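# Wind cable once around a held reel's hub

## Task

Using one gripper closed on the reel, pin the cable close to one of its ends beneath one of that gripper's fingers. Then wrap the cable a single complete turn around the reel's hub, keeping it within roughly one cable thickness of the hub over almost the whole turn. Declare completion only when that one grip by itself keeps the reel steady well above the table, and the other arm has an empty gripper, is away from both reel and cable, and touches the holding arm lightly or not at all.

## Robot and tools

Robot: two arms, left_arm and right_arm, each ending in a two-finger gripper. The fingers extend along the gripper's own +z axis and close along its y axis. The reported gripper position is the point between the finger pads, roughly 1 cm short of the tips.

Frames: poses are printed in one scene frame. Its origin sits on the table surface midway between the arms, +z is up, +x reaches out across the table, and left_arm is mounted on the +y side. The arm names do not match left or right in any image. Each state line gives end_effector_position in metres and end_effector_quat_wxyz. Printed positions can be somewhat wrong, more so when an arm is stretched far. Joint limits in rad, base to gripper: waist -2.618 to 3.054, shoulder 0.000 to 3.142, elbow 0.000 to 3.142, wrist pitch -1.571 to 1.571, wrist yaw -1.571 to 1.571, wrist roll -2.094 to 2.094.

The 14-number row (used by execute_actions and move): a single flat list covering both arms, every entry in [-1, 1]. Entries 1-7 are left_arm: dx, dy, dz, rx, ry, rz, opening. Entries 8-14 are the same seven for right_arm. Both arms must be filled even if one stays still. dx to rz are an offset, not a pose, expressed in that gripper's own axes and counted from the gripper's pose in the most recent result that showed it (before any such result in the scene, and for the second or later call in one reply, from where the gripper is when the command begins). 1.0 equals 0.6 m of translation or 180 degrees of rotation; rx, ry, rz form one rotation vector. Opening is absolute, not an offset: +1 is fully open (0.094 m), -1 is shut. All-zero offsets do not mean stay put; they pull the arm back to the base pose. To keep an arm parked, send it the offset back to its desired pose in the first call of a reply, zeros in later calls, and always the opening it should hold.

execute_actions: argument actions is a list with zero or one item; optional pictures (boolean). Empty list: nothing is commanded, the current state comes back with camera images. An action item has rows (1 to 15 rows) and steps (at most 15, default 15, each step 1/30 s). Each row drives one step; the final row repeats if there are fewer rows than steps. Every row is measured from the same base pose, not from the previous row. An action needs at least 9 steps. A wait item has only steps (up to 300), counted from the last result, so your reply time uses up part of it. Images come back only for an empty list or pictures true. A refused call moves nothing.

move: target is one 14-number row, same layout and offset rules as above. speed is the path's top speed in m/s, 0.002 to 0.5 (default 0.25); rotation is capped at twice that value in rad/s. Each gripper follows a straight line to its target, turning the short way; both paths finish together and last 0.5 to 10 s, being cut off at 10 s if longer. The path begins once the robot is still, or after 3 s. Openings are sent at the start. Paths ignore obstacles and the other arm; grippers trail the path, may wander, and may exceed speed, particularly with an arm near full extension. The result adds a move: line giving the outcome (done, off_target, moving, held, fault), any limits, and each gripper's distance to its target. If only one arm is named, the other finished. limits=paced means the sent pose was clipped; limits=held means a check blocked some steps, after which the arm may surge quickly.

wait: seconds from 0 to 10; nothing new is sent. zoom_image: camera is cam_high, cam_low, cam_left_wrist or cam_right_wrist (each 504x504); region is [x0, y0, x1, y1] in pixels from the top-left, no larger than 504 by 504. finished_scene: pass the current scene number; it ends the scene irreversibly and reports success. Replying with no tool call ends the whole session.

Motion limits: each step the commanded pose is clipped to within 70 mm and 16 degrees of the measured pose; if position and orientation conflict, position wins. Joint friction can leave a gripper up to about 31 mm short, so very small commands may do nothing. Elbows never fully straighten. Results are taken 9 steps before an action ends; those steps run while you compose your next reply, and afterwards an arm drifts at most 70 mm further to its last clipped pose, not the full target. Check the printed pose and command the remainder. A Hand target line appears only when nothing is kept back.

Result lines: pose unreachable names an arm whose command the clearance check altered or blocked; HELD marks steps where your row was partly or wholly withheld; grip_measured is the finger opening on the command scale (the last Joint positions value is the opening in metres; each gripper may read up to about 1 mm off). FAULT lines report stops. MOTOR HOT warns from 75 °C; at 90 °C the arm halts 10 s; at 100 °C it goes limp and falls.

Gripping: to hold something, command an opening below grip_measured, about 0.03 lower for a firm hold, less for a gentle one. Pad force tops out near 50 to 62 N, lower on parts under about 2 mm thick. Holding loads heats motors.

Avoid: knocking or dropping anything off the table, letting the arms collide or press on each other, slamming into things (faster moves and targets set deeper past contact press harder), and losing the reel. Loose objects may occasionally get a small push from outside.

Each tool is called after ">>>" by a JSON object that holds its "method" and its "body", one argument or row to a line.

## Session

>>> {"method": "execute_actions", "body": {
  "actions": []
}}

Scene clock: 0.00 s of 6000.00 s.
left_arm: end_effector_position=(+0.4654, +0.2041, +0.3853) grip_measured=+1.000 end_effector_quat_wxyz=(+0.517, -0.021, +0.849, -0.108) | right_arm: end_effector_position=(+0.2690, -0.3416, +0.2875) grip_measured=+1.000 end_effector_quat_wxyz=(+0.452, +0.657, +0.466, +0.384)
Joint positions: left_arm=[ 0.034  1.481  1.727 -0.706  0.077 -0.193  0.094] | right_arm=[-0.431  0.845  0.802 -0.258 -0.003  1.656  0.094]
Joint velocities: left_arm=[-0.007 -0.007  0.002 -0.037  0.022  0.037  0.   ] | right_arm=[ 0.002  0.007 -0.007 -0.022  0.037  0.037  0.   ]
Motor temperatures (°C, as the motors report them): left_arm=[24 30 29 28 26 26] | right_arm=[26 30 32 33 26 24]
Hand target (left_arm): +0.465, +0.204, +0.385; +0.517, -0.021, +0.849, -0.108
Hand target (right_arm): +0.269, -0.342, +0.287; +0.452, +0.657, +0.466, +0.384

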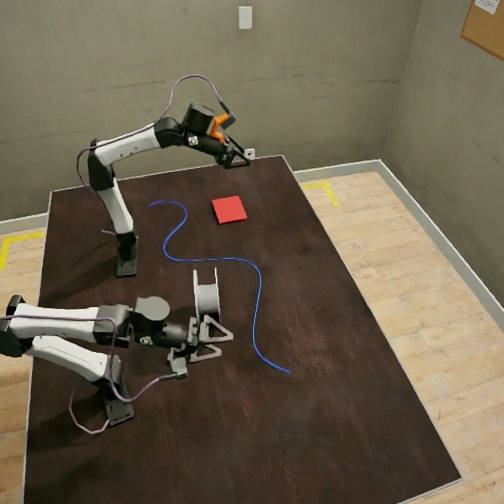

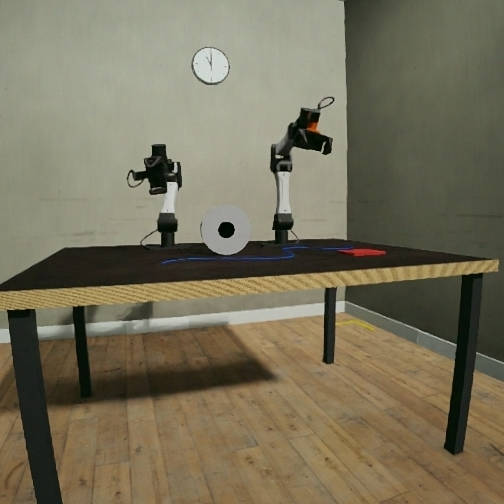

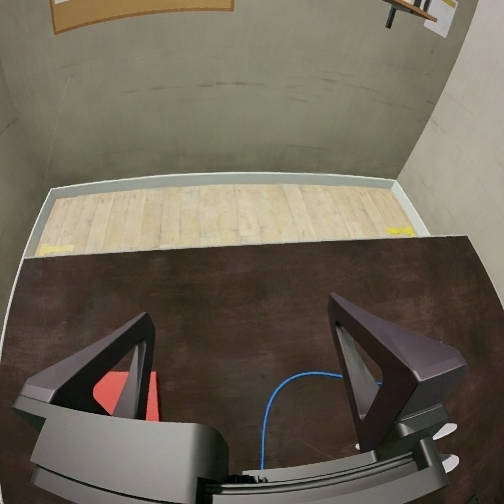

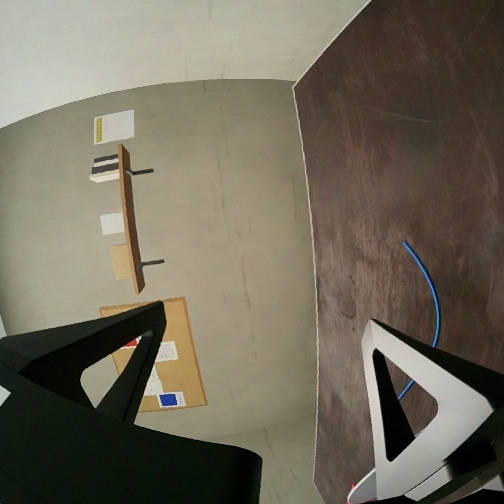

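>>> {"method": "move", "body": {
  "target": [0.40,0.13,-0.05,0,-0.15,0.06,-0.5, 0,0,-0.1,0,0,0,-0.6],
  "speed": 0.3
}}

>>> {"method": "move", "body": {
  "target": [0.14,-0.22,-0.1,0.45,0,0,-0.5, 0,0,0,0,0,0,-0.6],
  "speed": 0.3
}}

Scene clock: 3.30 s of 6000.00 s.
left_arm: end_effector_position=(+0.3400, +0.2503, +0.1962) grip_measured=-0.498 end_effector_quat_wxyz=(+0.728, +0.036, +0.683, -0.051) | right_arm: end_effector_position=(+0.2173, -0.3282, +0.2866) grip_measured=-0.598 end_effector_quat_wxyz=(+0.439, +0.667, +0.473, +0.372)
Joint positions: left_arm=[ 0.219  0.916  0.074  0.908  0.213 -0.031  0.024] | right_arm=[-0.431  0.647  0.802 -0.5   -0.003  1.656  0.019]
Joint velocities: left_arm=[-0.002  0.012  0.007 -0.037 -0.037  0.037 -0.   ] | right_arm=[-0.007 -0.017  0.007  0.037 -0.066  0.037  0.001]
Motor temperatures (°C, as the motors report them): left_arm=[24 30 30 29 26 26] | right_arm=[26 30 33 34 26 24]
Hand target (left_arm): +0.335, +0.251, +0.172; +0.708, +0.033, +0.703, -0.054
Hand target (right_arm): +0.213, -0.327, +0.305; +0.452, +0.657, +0.466, +0.384
Off the commanded pose (left_arm): 0.024 m, 3 deg.
Off the commanded pose (right_arm): 0.019 m, 3 deg.
Kept back: nothing.
move: off_target (left_arm, right_arm)

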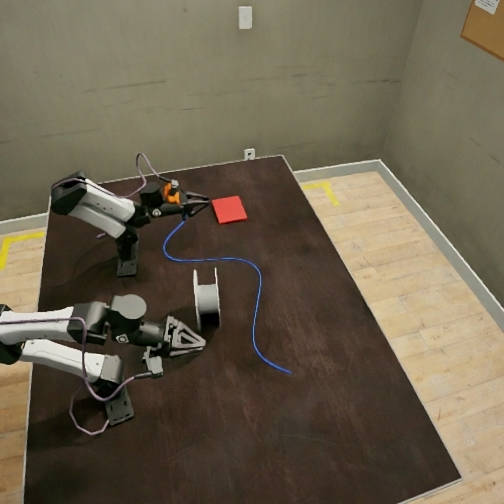

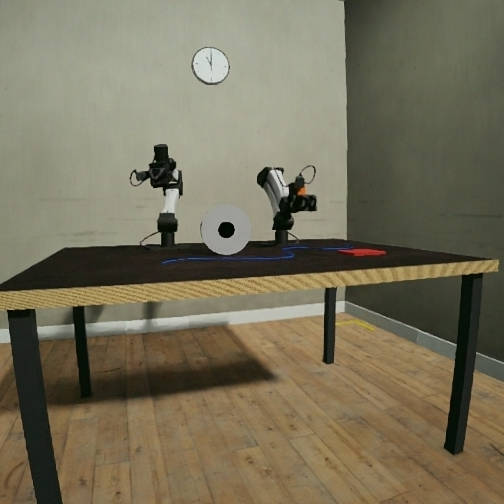

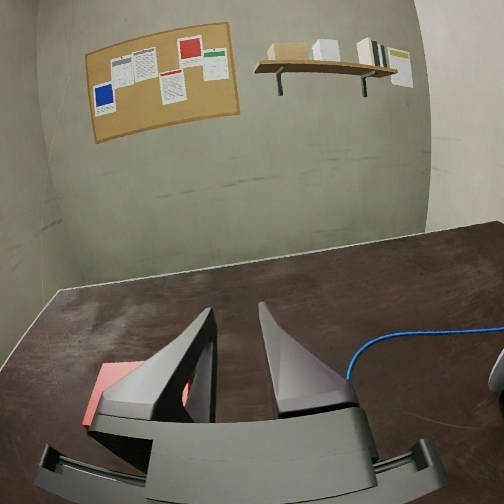

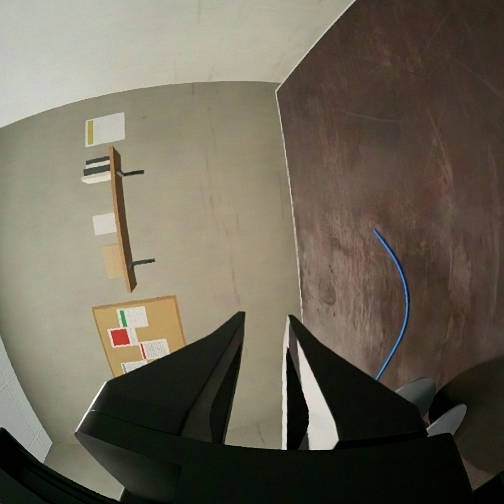

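Scene clock: 6.13 s of 6000.00 s.
left_arm: end_effector_position=(+0.2651, +0.1252, +0.1128) grip_measured=-0.498 end_effector_quat_wxyz=(+0.550, +0.463, +0.535, -0.445) | right_arm: end_effector_position=(+0.2173, -0.3282, +0.2866) grip_measured=-0.598 end_effector_quat_wxyz=(+0.439, +0.667, +0.473, +0.372)
Joint positions: left_arm=[0.3   1.846 0.207 1.557 1.565 0.116 0.024] | right_arm=[-0.431  0.647  0.802 -0.5   -0.003  1.656  0.019]
Joint velocities: left_arm=[ 0.012 -0.007 -0.012 -0.022  0.007 -0.022 -0.001] | right_arm=[-0.002 -0.012 -0.012  0.007  0.051 -0.037 -0.   ]
Motor temperatures (°C, as the motors report them): left_arm=[24 30 30 30 26 26] | right_arm=[26 30 34 34 26 24]
Hand target (left_arm): +0.269, +0.124, +0.112; +0.551, +0.472, +0.527, -0.443
Hand target (right_arm): +0.217, -0.328, +0.287; +0.439, +0.667, +0.473, +0.372
Off the commanded pose (left_arm): 0.005 m, 9 deg.
Off the commanded pose (right_arm): 0.000 m, 0 deg.
joint sent to its limit (left arm) — the command would take joint 5 (wrist yaw) past its upper limit, so that joint was sent only as far as its limit.
Kept back: nothing.
move: off_target (left_arm)

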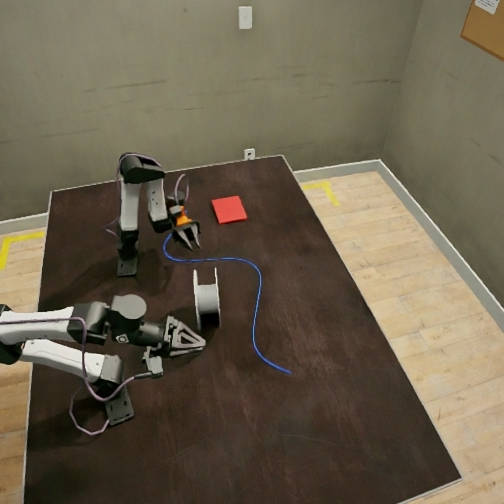

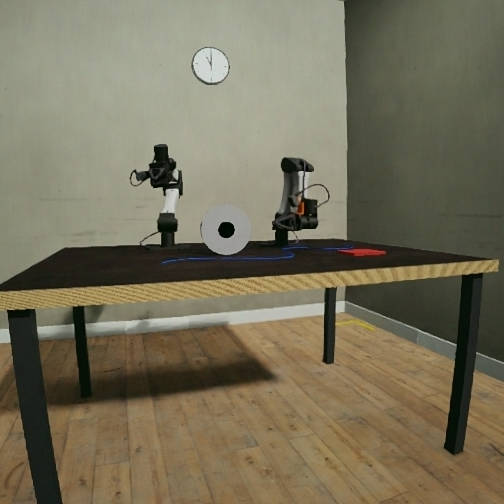

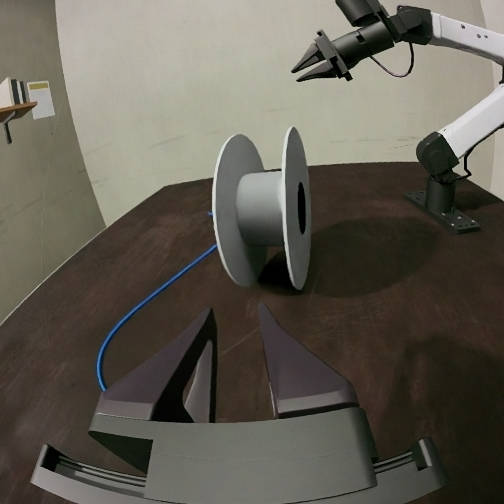

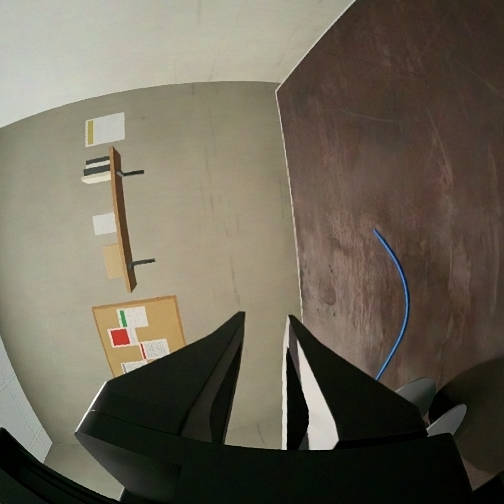

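>>> {"method": "move", "body": {
  "target": [0.04,0.02,0.12,0.1,0,0,-0.5, 0,0,0,0,0,0,-0.6],
  "speed": 0.15
}}

Scene clock: 7.77 s of 6000.00 s.
left_arm: end_effector_position=(+0.2868, +0.0592, +0.0938) grip_measured=-0.498 end_effector_quat_wxyz=(+0.490, +0.538, +0.459, -0.510) | right_arm: end_effector_position=(+0.2173, -0.3282, +0.2866) grip_measured=-0.598 end_effector_quat_wxyz=(+0.439, +0.667, +0.473, +0.372)
Joint positions: left_arm=[0.025 2.082 0.483 1.553 1.567 0.106 0.024] | right_arm=[-0.431  0.647  0.802 -0.5   -0.003  1.656  0.019]
Joint velocities: left_arm=[-0.012 -0.017  0.022 -0.037 -0.037  0.037 -0.   ] | right_arm=[-0.012 -0.007 -0.012  0.066  0.007 -0.066  0.001]
Motor temperatures (°C, as the motors report them): left_arm=[24 30 30 30 26 26] | right_arm=[26 30 34 35 26 24]
Hand target (left_arm): +0.291, +0.057, +0.089; +0.480, +0.534, +0.464, -0.519
Hand target (right_arm): +0.217, -0.328, +0.287; +0.439, +0.667, +0.473, +0.372
Off the commanded pose (left_arm): 0.006 m, 3 deg.
Off the commanded pose (right_arm): 0.000 m, 0 deg.
joint sent to its limit (left arm) — the command would take joint 5 (wrist yaw) past its upper limit, so that joint was sent only as far as its limit.
Kept back: nothing.
move: off_target (left_arm)

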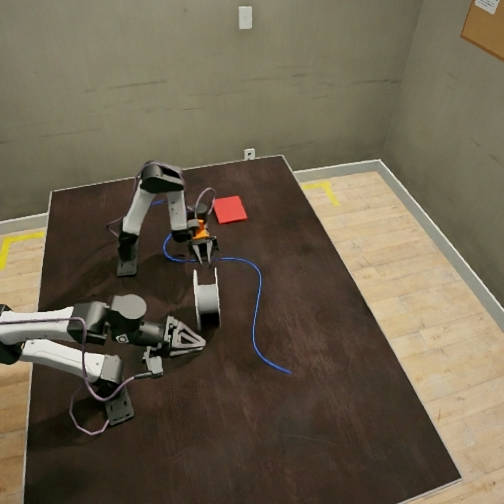

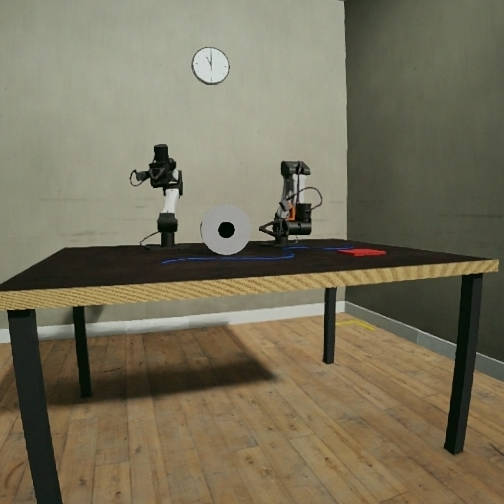

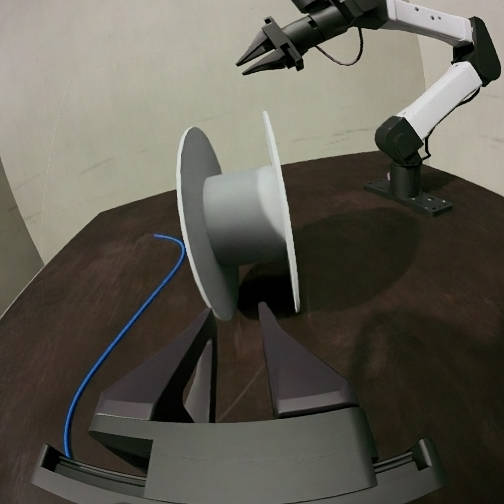

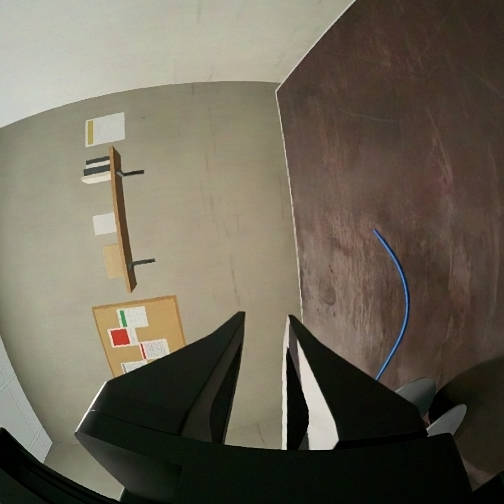

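>>> {"method": "move", "body": {
  "target": [0.01,-0.035,0.05,0.06,0,-0.04,-0.5, 0,0,0,0,0,0,-0.6],
  "speed": 0.08
}}

Scene clock: 9.80 s of 6000.00 s.
left_arm: end_effector_position=(+0.2641, +0.0330, +0.0938) grip_measured=-0.498 end_effector_quat_wxyz=(+0.442, +0.545, +0.450, -0.552) | right_arm: end_effector_position=(+0.2173, -0.3282, +0.2866) grip_measured=-0.598 end_effector_quat_wxyz=(+0.439, +0.667, +0.473, +0.372)
Joint positions: left_arm=[-0.081  2.082  0.483  1.553  1.567  0.031  0.024] | right_arm=[-0.431  0.647  0.802 -0.5   -0.003  1.656  0.019]
Joint velocities: left_arm=[ 0.002  0.002 -0.002  0.051 -0.066 -0.037  0.001] | right_arm=[ 0.002  0.002  0.002  0.125 -0.037  0.022 -0.   ]
Motor temperatures (°C, as the motors report them): left_arm=[24 30 30 30 26 26] | right_arm=[26 30 34 35 26 24]
Hand target (left_arm): +0.263, +0.031, +0.086; +0.425, +0.536, +0.461, -0.565
Hand target (right_arm): +0.217, -0.328, +0.287; +0.439, +0.667, +0.473, +0.372
Off the commanded pose (left_arm): 0.007 m, 6 deg.
Off the commanded pose (right_arm): 0.000 m, 0 deg.
joint sent to its limit (left arm) — the command would take joint 5 (wrist yaw) past its upper limit, so that joint was sent only as far as its limit.
Kept back: nothing.
move: off_target (left_arm)

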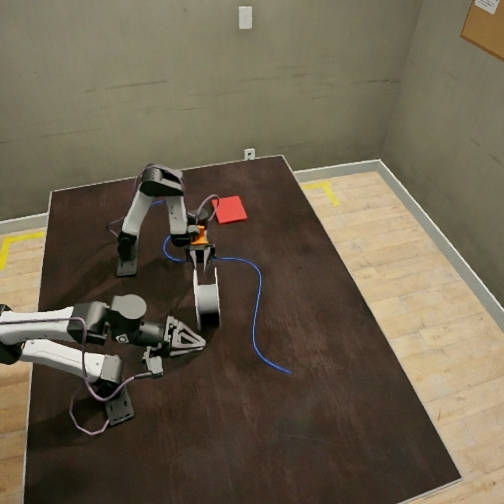

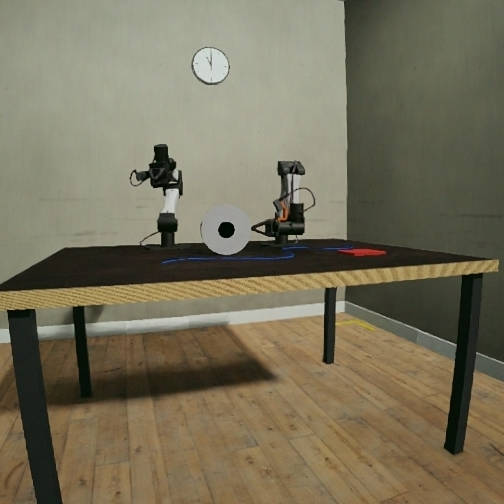

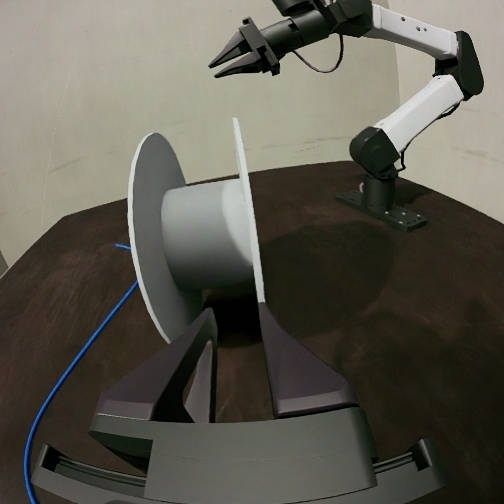

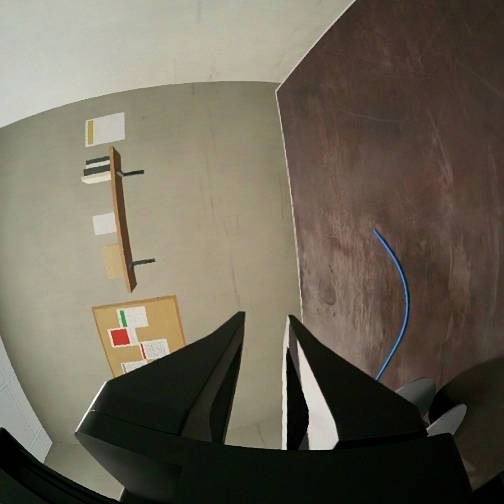

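>>> {"method": "move", "body": {
  "target": [0.0,-0.035,0.0,0,0,-0.05,-0.3, 0,0,0,0,0,0,-0.6],
  "speed": 0.06
}}

Scene clock: 11.63 s of 6000.00 s.
left_arm: end_effector_position=(+0.2511, +0.0358, +0.0939) grip_measured=-0.302 end_effector_quat_wxyz=(+0.406, +0.516, +0.483, -0.578) | right_arm: end_effector_position=(+0.2173, -0.3282, +0.2866) grip_measured=-0.598 end_effector_quat_wxyz=(+0.439, +0.667, +0.473, +0.372)
Joint positions: left_arm=[-0.081  2.054  0.427  1.553  1.567 -0.067  0.033] | right_arm=[-0.431  0.647  0.802 -0.5   -0.003  1.656  0.019]
Joint velocities: left_arm=[-0.017 -0.007 -0.007 -0.007  0.022 -0.066 -0.   ] | right_arm=[-0.002 -0.012 -0.017 -0.066 -0.022  0.007 -0.   ]
Motor temperatures (°C, as the motors report them): left_arm=[24 31 30 30 26 26] | right_arm=[26 30 34 35 26 24]
Hand target (left_arm): +0.244, +0.037, +0.094; +0.397, +0.508, +0.492, -0.585
Hand target (right_arm): +0.217, -0.328, +0.287; +0.439, +0.667, +0.473, +0.372
Off the commanded pose (left_arm): 0.008 m, 2 deg.
Off the commanded pose (right_arm): 0.000 m, 0 deg.
Kept back: nothing.
move: done

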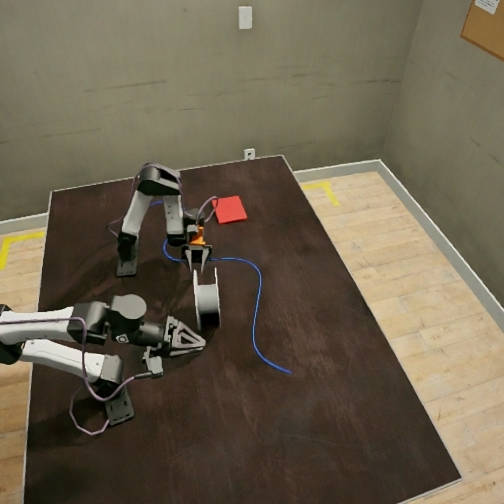

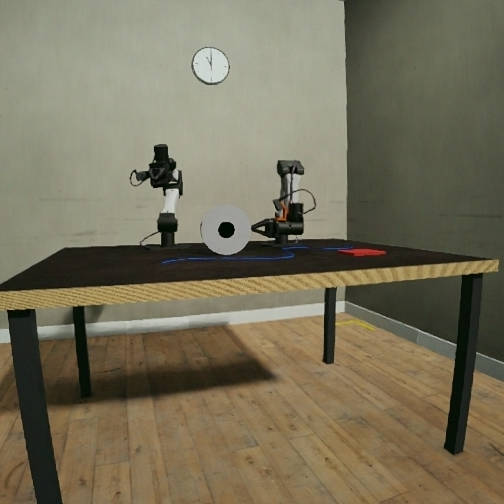

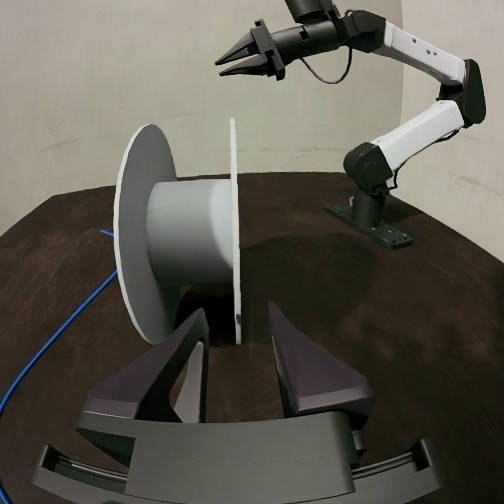

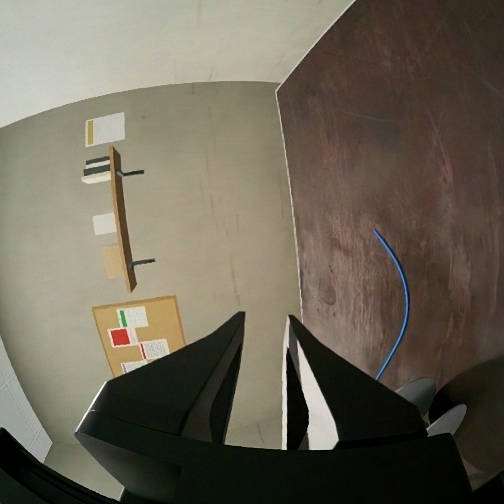

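Aligned. Advance.

>>> {"method": "move", "body": {
  "target": [0.0,0,0.09,0,0,0,-0.3, 0,0,0,0,0,0,-0.6],
  "speed": 0.06
}}

Scene clock: 13.20 s of 6000.00 s.
left_arm: end_effector_position=(+0.2349, -0.0128, +0.0919) grip_measured=-0.302 end_effector_quat_wxyz=(+0.399, +0.518, +0.488, -0.578) | right_arm: end_effector_position=(+0.2173, -0.3282, +0.2866) grip_measured=-0.598 end_effector_quat_wxyz=(+0.439, +0.667, +0.473, +0.372)
Joint positions: left_arm=[-0.276  2.054  0.427  1.557  1.376 -0.083  0.033] | right_arm=[-0.431  0.647  0.802 -0.5   -0.003  1.656  0.019]
Joint velocities: left_arm=[ 0.002  0.007 -0.002 -0.022 -0.022 -0.051  0.   ] | right_arm=[ 0.007  0.007  0.002 -0.007 -0.007 -0.007  0.   ]
Motor temperatures (°C, as the motors report them): left_arm=[24 31 30 30 26 26] | right_arm=[26 30 34 35 26 24]
Hand target (left_arm): +0.240, -0.017, +0.093; +0.404, +0.519, +0.485, -0.576
Hand target (right_arm): +0.217, -0.328, +0.287; +0.439, +0.667, +0.473, +0.372
Off the commanded pose (left_arm): 0.007 m, 1 deg.
Off the commanded pose (right_arm): 0.000 m, 0 deg.
joint sent to its limit (left arm) — the command would take joint 4 (wrist pitch) past its upper limit, so that joint was sent only as far as its limit.
Kept back: nothing.
move: done

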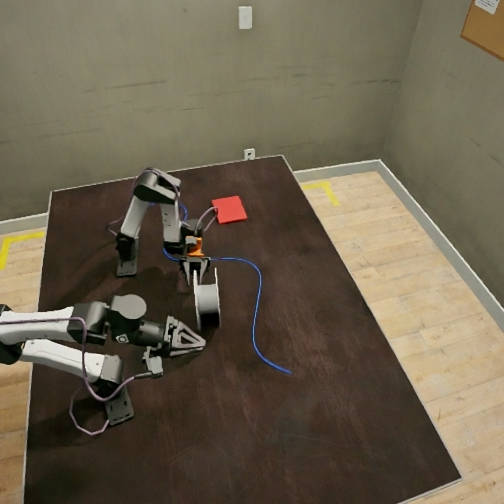

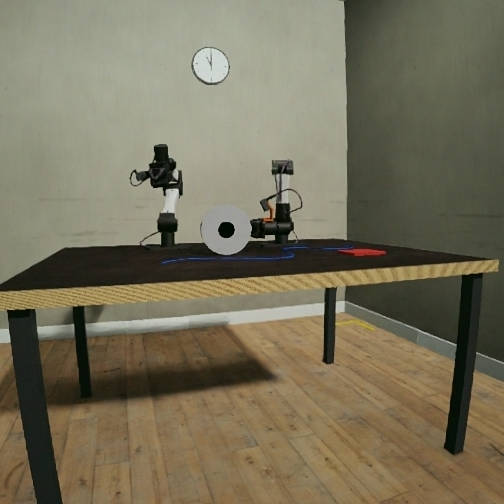

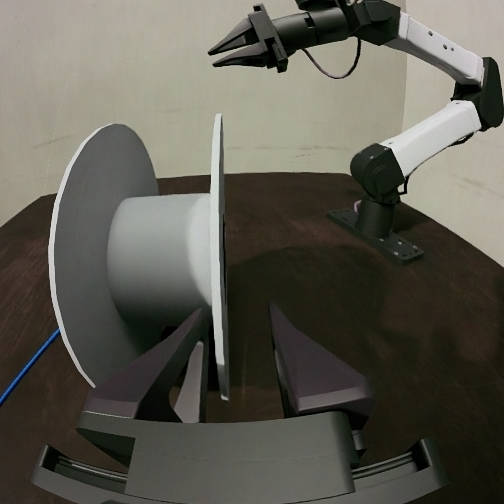

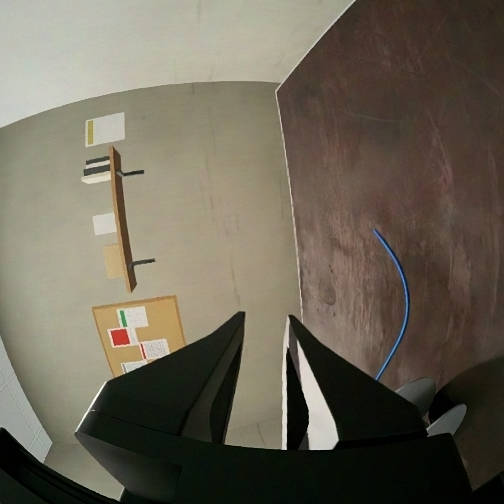

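>>> {"method": "move", "body": {
  "target": [0.0,0.02,0,0,0,0,-1, 0,0,0,0,0,0,-0.6],
  "speed": 0.05
}}

>>> {"method": "move", "body": {
  "target": [-0.12,0.1,0,0,0,0,-1, 0,0,0,0,0,0,-0.6],
  "speed": 0.1
}}

>>> {"method": "move", "body": {
  "target": [0,0,0,0,0,-0.5,-1, 0,0,0,0,0,0,-0.6],
  "speed": 0.3
}}

Scene clock: 14.23 s of 6000.00 s.
left_arm: end_effector_position=(+0.2395, -0.0141, +0.0959) grip_measured=-0.955 end_effector_quat_wxyz=(+0.408, +0.524, +0.479, -0.573) | right_arm: end_effector_position=(+0.2173, -0.3282, +0.2866) grip_measured=-0.598 end_effector_quat_wxyz=(+0.439, +0.667, +0.473, +0.372)
Joint positions: left_arm=[-0.274  2.05   0.446  1.557  1.379 -0.076  0.002] | right_arm=[-0.431  0.647  0.802 -0.5   -0.003  1.656  0.019]
Joint velocities: left_arm=[-0.012  0.007  0.022 -0.007 -0.125 -0.037 -0.   ] | right_arm=[-0.022  0.007  0.007 -0.022  0.051 -0.007 -0.001]
Motor temperatures (°C, as the motors report them): left_arm=[24 31 30 30 26 26] | right_arm=[26 30 35 36 26 24]
Hand target (left_arm): +0.246, -0.015, +0.091; +0.400, +0.518, +0.488, -0.578
Hand target (right_arm): +0.217, -0.328, +0.287; +0.439, +0.667, +0.473, +0.372
Off the commanded pose (left_arm): 0.009 m, 2 deg.
Off the commanded pose (right_arm): 0.000 m, 0 deg.
Kept back: nothing.
move: done

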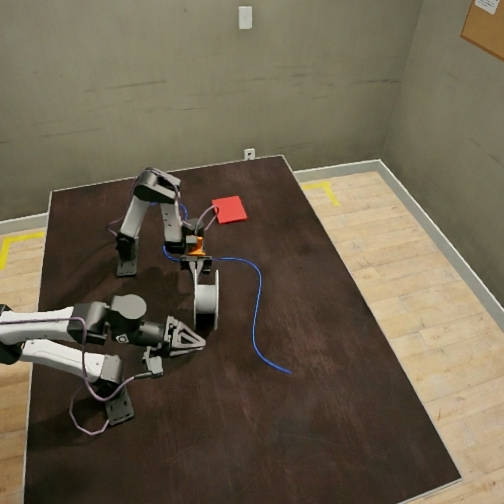

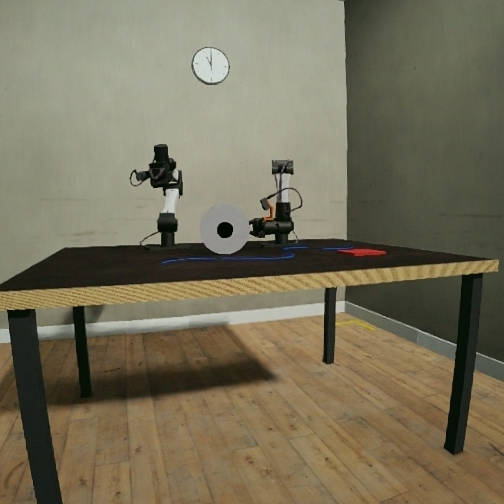

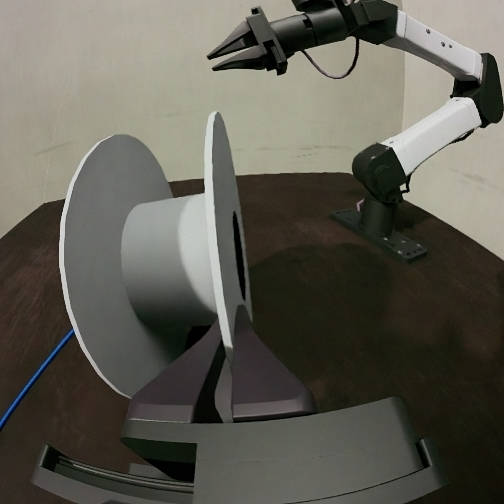

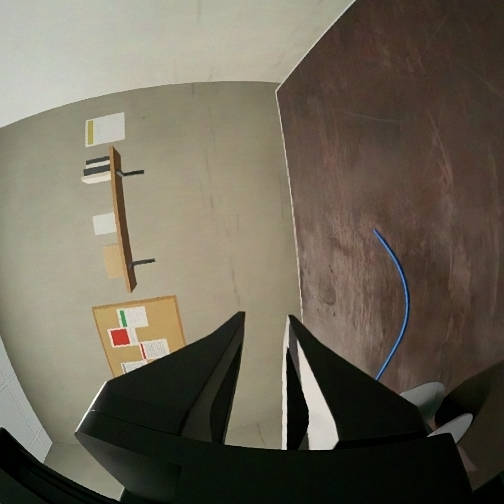

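Scene clock: 15.83 s of 6000.00 s.
left_arm: end_effector_position=(+0.2990, -0.0284, +0.1449) grip_measured=-0.955 end_effector_quat_wxyz=(+0.388, +0.507, +0.499, -0.586) | right_arm: end_effector_position=(+0.2173, -0.3282, +0.2866) grip_measured=-0.598 end_effector_quat_wxyz=(+0.439, +0.667, +0.473, +0.372)
Joint positions: left_arm=[-0.243  1.924  0.714  1.13   1.408 -0.113  0.002] | right_arm=[-0.431  0.647  0.802 -0.5   -0.003  1.656  0.019]
Joint velocities: left_arm=[ 0.007 -0.012  0.002 -0.081 -0.007  0.081 -0.   ] | right_arm=[ 0.002 -0.022 -0.022 -0.037 -0.051 -0.051  0.   ]
Motor temperatures (°C, as the motors report them): left_arm=[24 32 30 30 26 26] | right_arm=[26 30 35 36 26 24]
Hand target (left_arm): +0.305, -0.029, +0.160; +0.409, +0.523, +0.479, -0.575
Hand target (right_arm): +0.217, -0.328, +0.287; +0.439, +0.667, +0.473, +0.372
Off the commanded pose (left_arm): 0.017 m, 4 deg.
Off the commanded pose (right_arm): 0.000 m, 0 deg.
Kept back: nothing.
move: off_target (left_arm)

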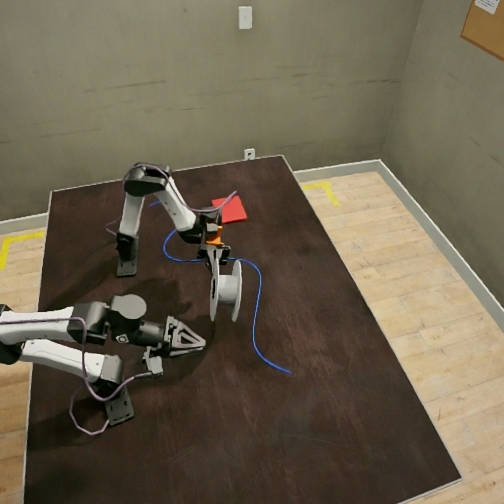

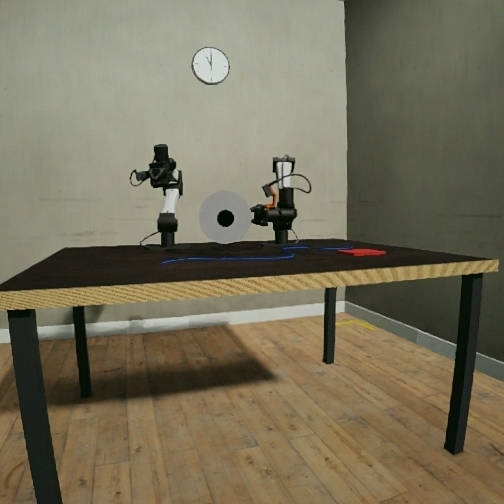

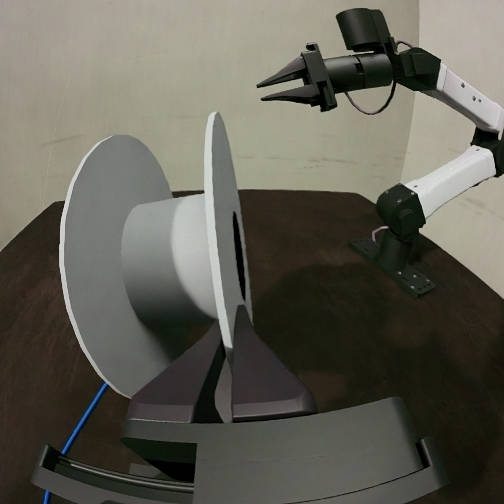

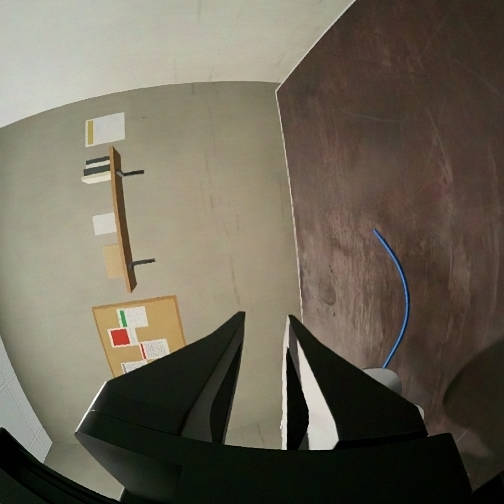

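Scene clock: 19.57 s of 6000.00 s.
left_arm: end_effector_position=(+0.2981, -0.0280, +0.1442) grip_measured=-0.953 end_effector_quat_wxyz=(-0.143, +0.003, +0.714, -0.685) | right_arm: end_effector_position=(+0.2173, -0.3282, +0.2866) grip_measured=-0.598 end_effector_quat_wxyz=(+0.439, +0.667, +0.473, +0.372)
Joint positions: left_arm=[-0.243  1.909  0.714  1.073  1.407 -1.652  0.002] | right_arm=[-0.431  0.647  0.802 -0.5   -0.003  1.656  0.019]
Joint velocities: left_arm=[-0.007 -0.017  0.012 -0.007  0.037 -0.081 -0.001] | right_arm=[-0.007 -0.007  0.012 -0.037 -0.007  0.022 -0.   ]
Motor temperatures (°C, as the motors report them): left_arm=[24 33 30 30 26 26] | right_arm=[26 30 35 36 26 24]
Hand target (left_arm): +0.299, -0.028, +0.145; -0.140, +0.006, +0.713, -0.687
Hand target (right_arm): +0.217, -0.328, +0.287; +0.439, +0.667, +0.473, +0.372
Off the commanded pose (left_arm): 0.001 m, 1 deg.
Off the commanded pose (right_arm): 0.000 m, 0 deg.
Kept back: nothing.
move: done

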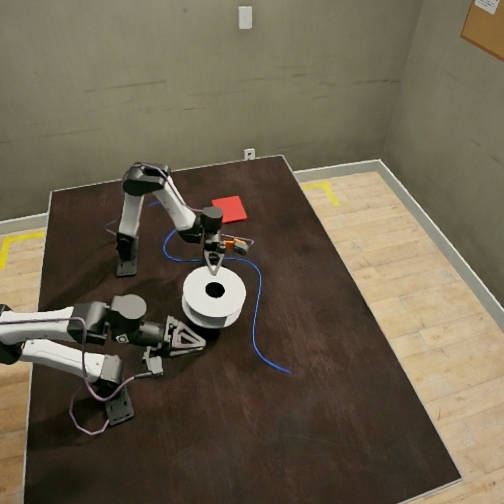

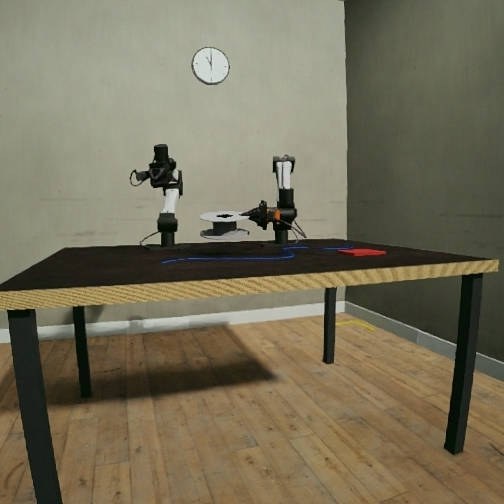

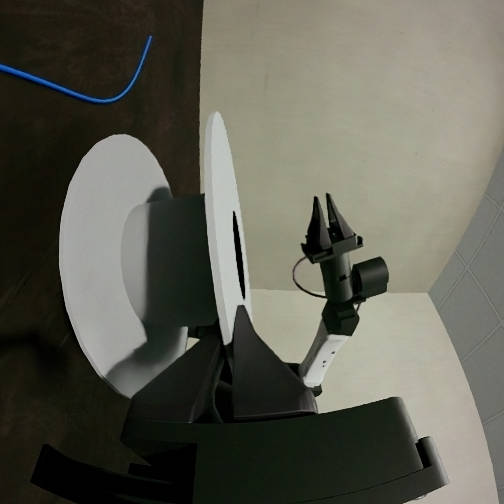

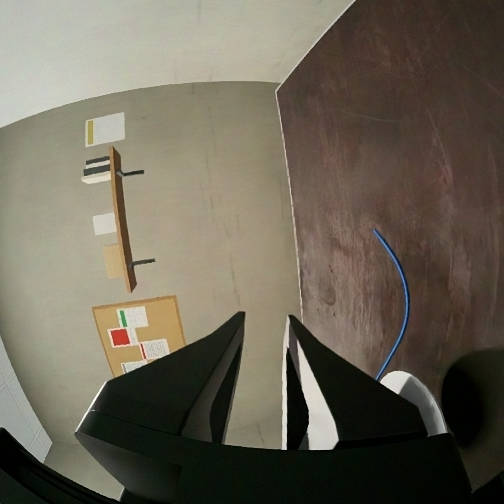

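>>> {"method": "move", "body": {
  "target": [-0.02,0.10,0,0.03,0,0.05,-1, 0,0,0,0,0,0,-0.6],
  "speed": 0.06
}}

Scene clock: 21.73 s of 6000.00 s.
left_arm: end_effector_position=(+0.3009, -0.0291, +0.0888) grip_measured=-0.953 end_effector_quat_wxyz=(-0.092, +0.054, +0.703, -0.703) | right_arm: end_effector_position=(+0.2173, -0.3282, +0.2866) grip_measured=-0.598 end_effector_quat_wxyz=(+0.439, +0.667, +0.473, +0.372)
Joint positions: left_arm=[-0.243  2.213  0.714  1.537  1.407 -1.662  0.002] | right_arm=[-0.431  0.647  0.802 -0.5   -0.003  1.656  0.019]
Joint velocities: left_arm=[ 0.017  0.002 -0.002 -0.051  0.037  0.007 -0.   ] | right_arm=[-0.007 -0.007 -0.002 -0.007 -0.022 -0.007  0.   ]
Motor temperatures (°C, as the motors report them): left_arm=[24 33 30 31 26 26] | right_arm=[26 30 35 37 26 24]
Hand target (left_arm): +0.299, -0.027, +0.084; -0.086, +0.055, +0.703, -0.704
Hand target (right_arm): +0.217, -0.328, +0.287; +0.439, +0.667, +0.473, +0.372
Off the commanded pose (left_arm): 0.007 m, 4 deg.
Off the commanded pose (right_arm): 0.000 m, 0 deg.
joint sent to its limit (left arm) — the command would take joint 4 (wrist pitch) past its upper limit, so that joint was sent only as far as its limit.
Kept back: nothing.
move: off_target (left_arm)

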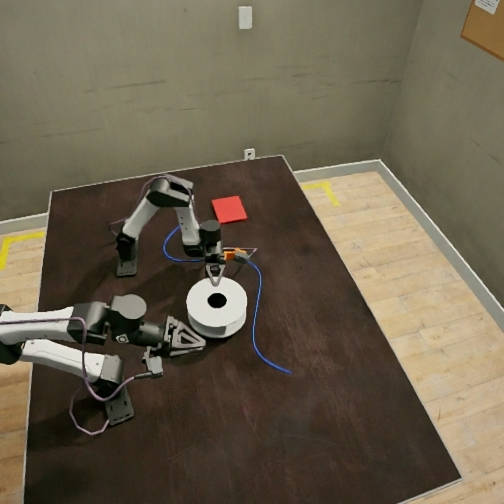

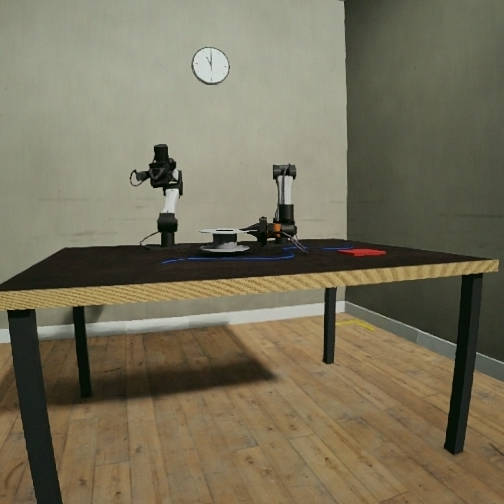

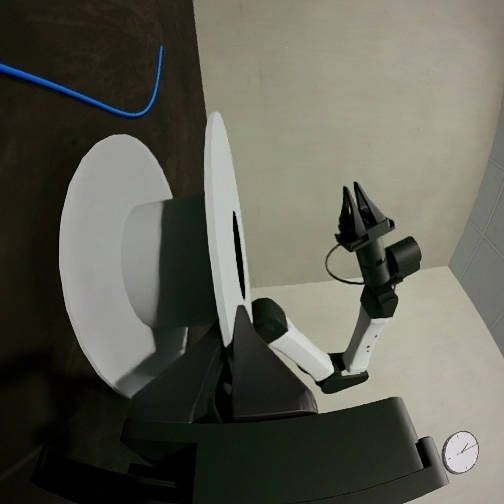

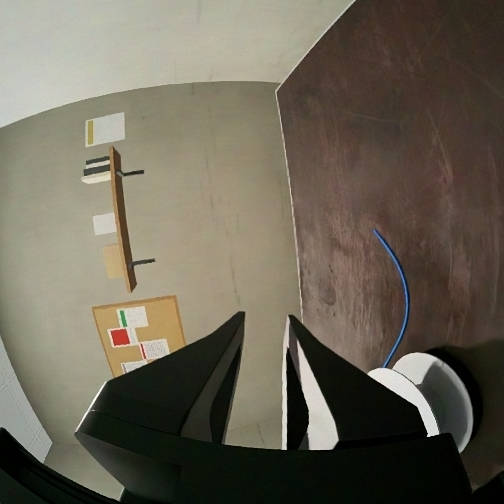

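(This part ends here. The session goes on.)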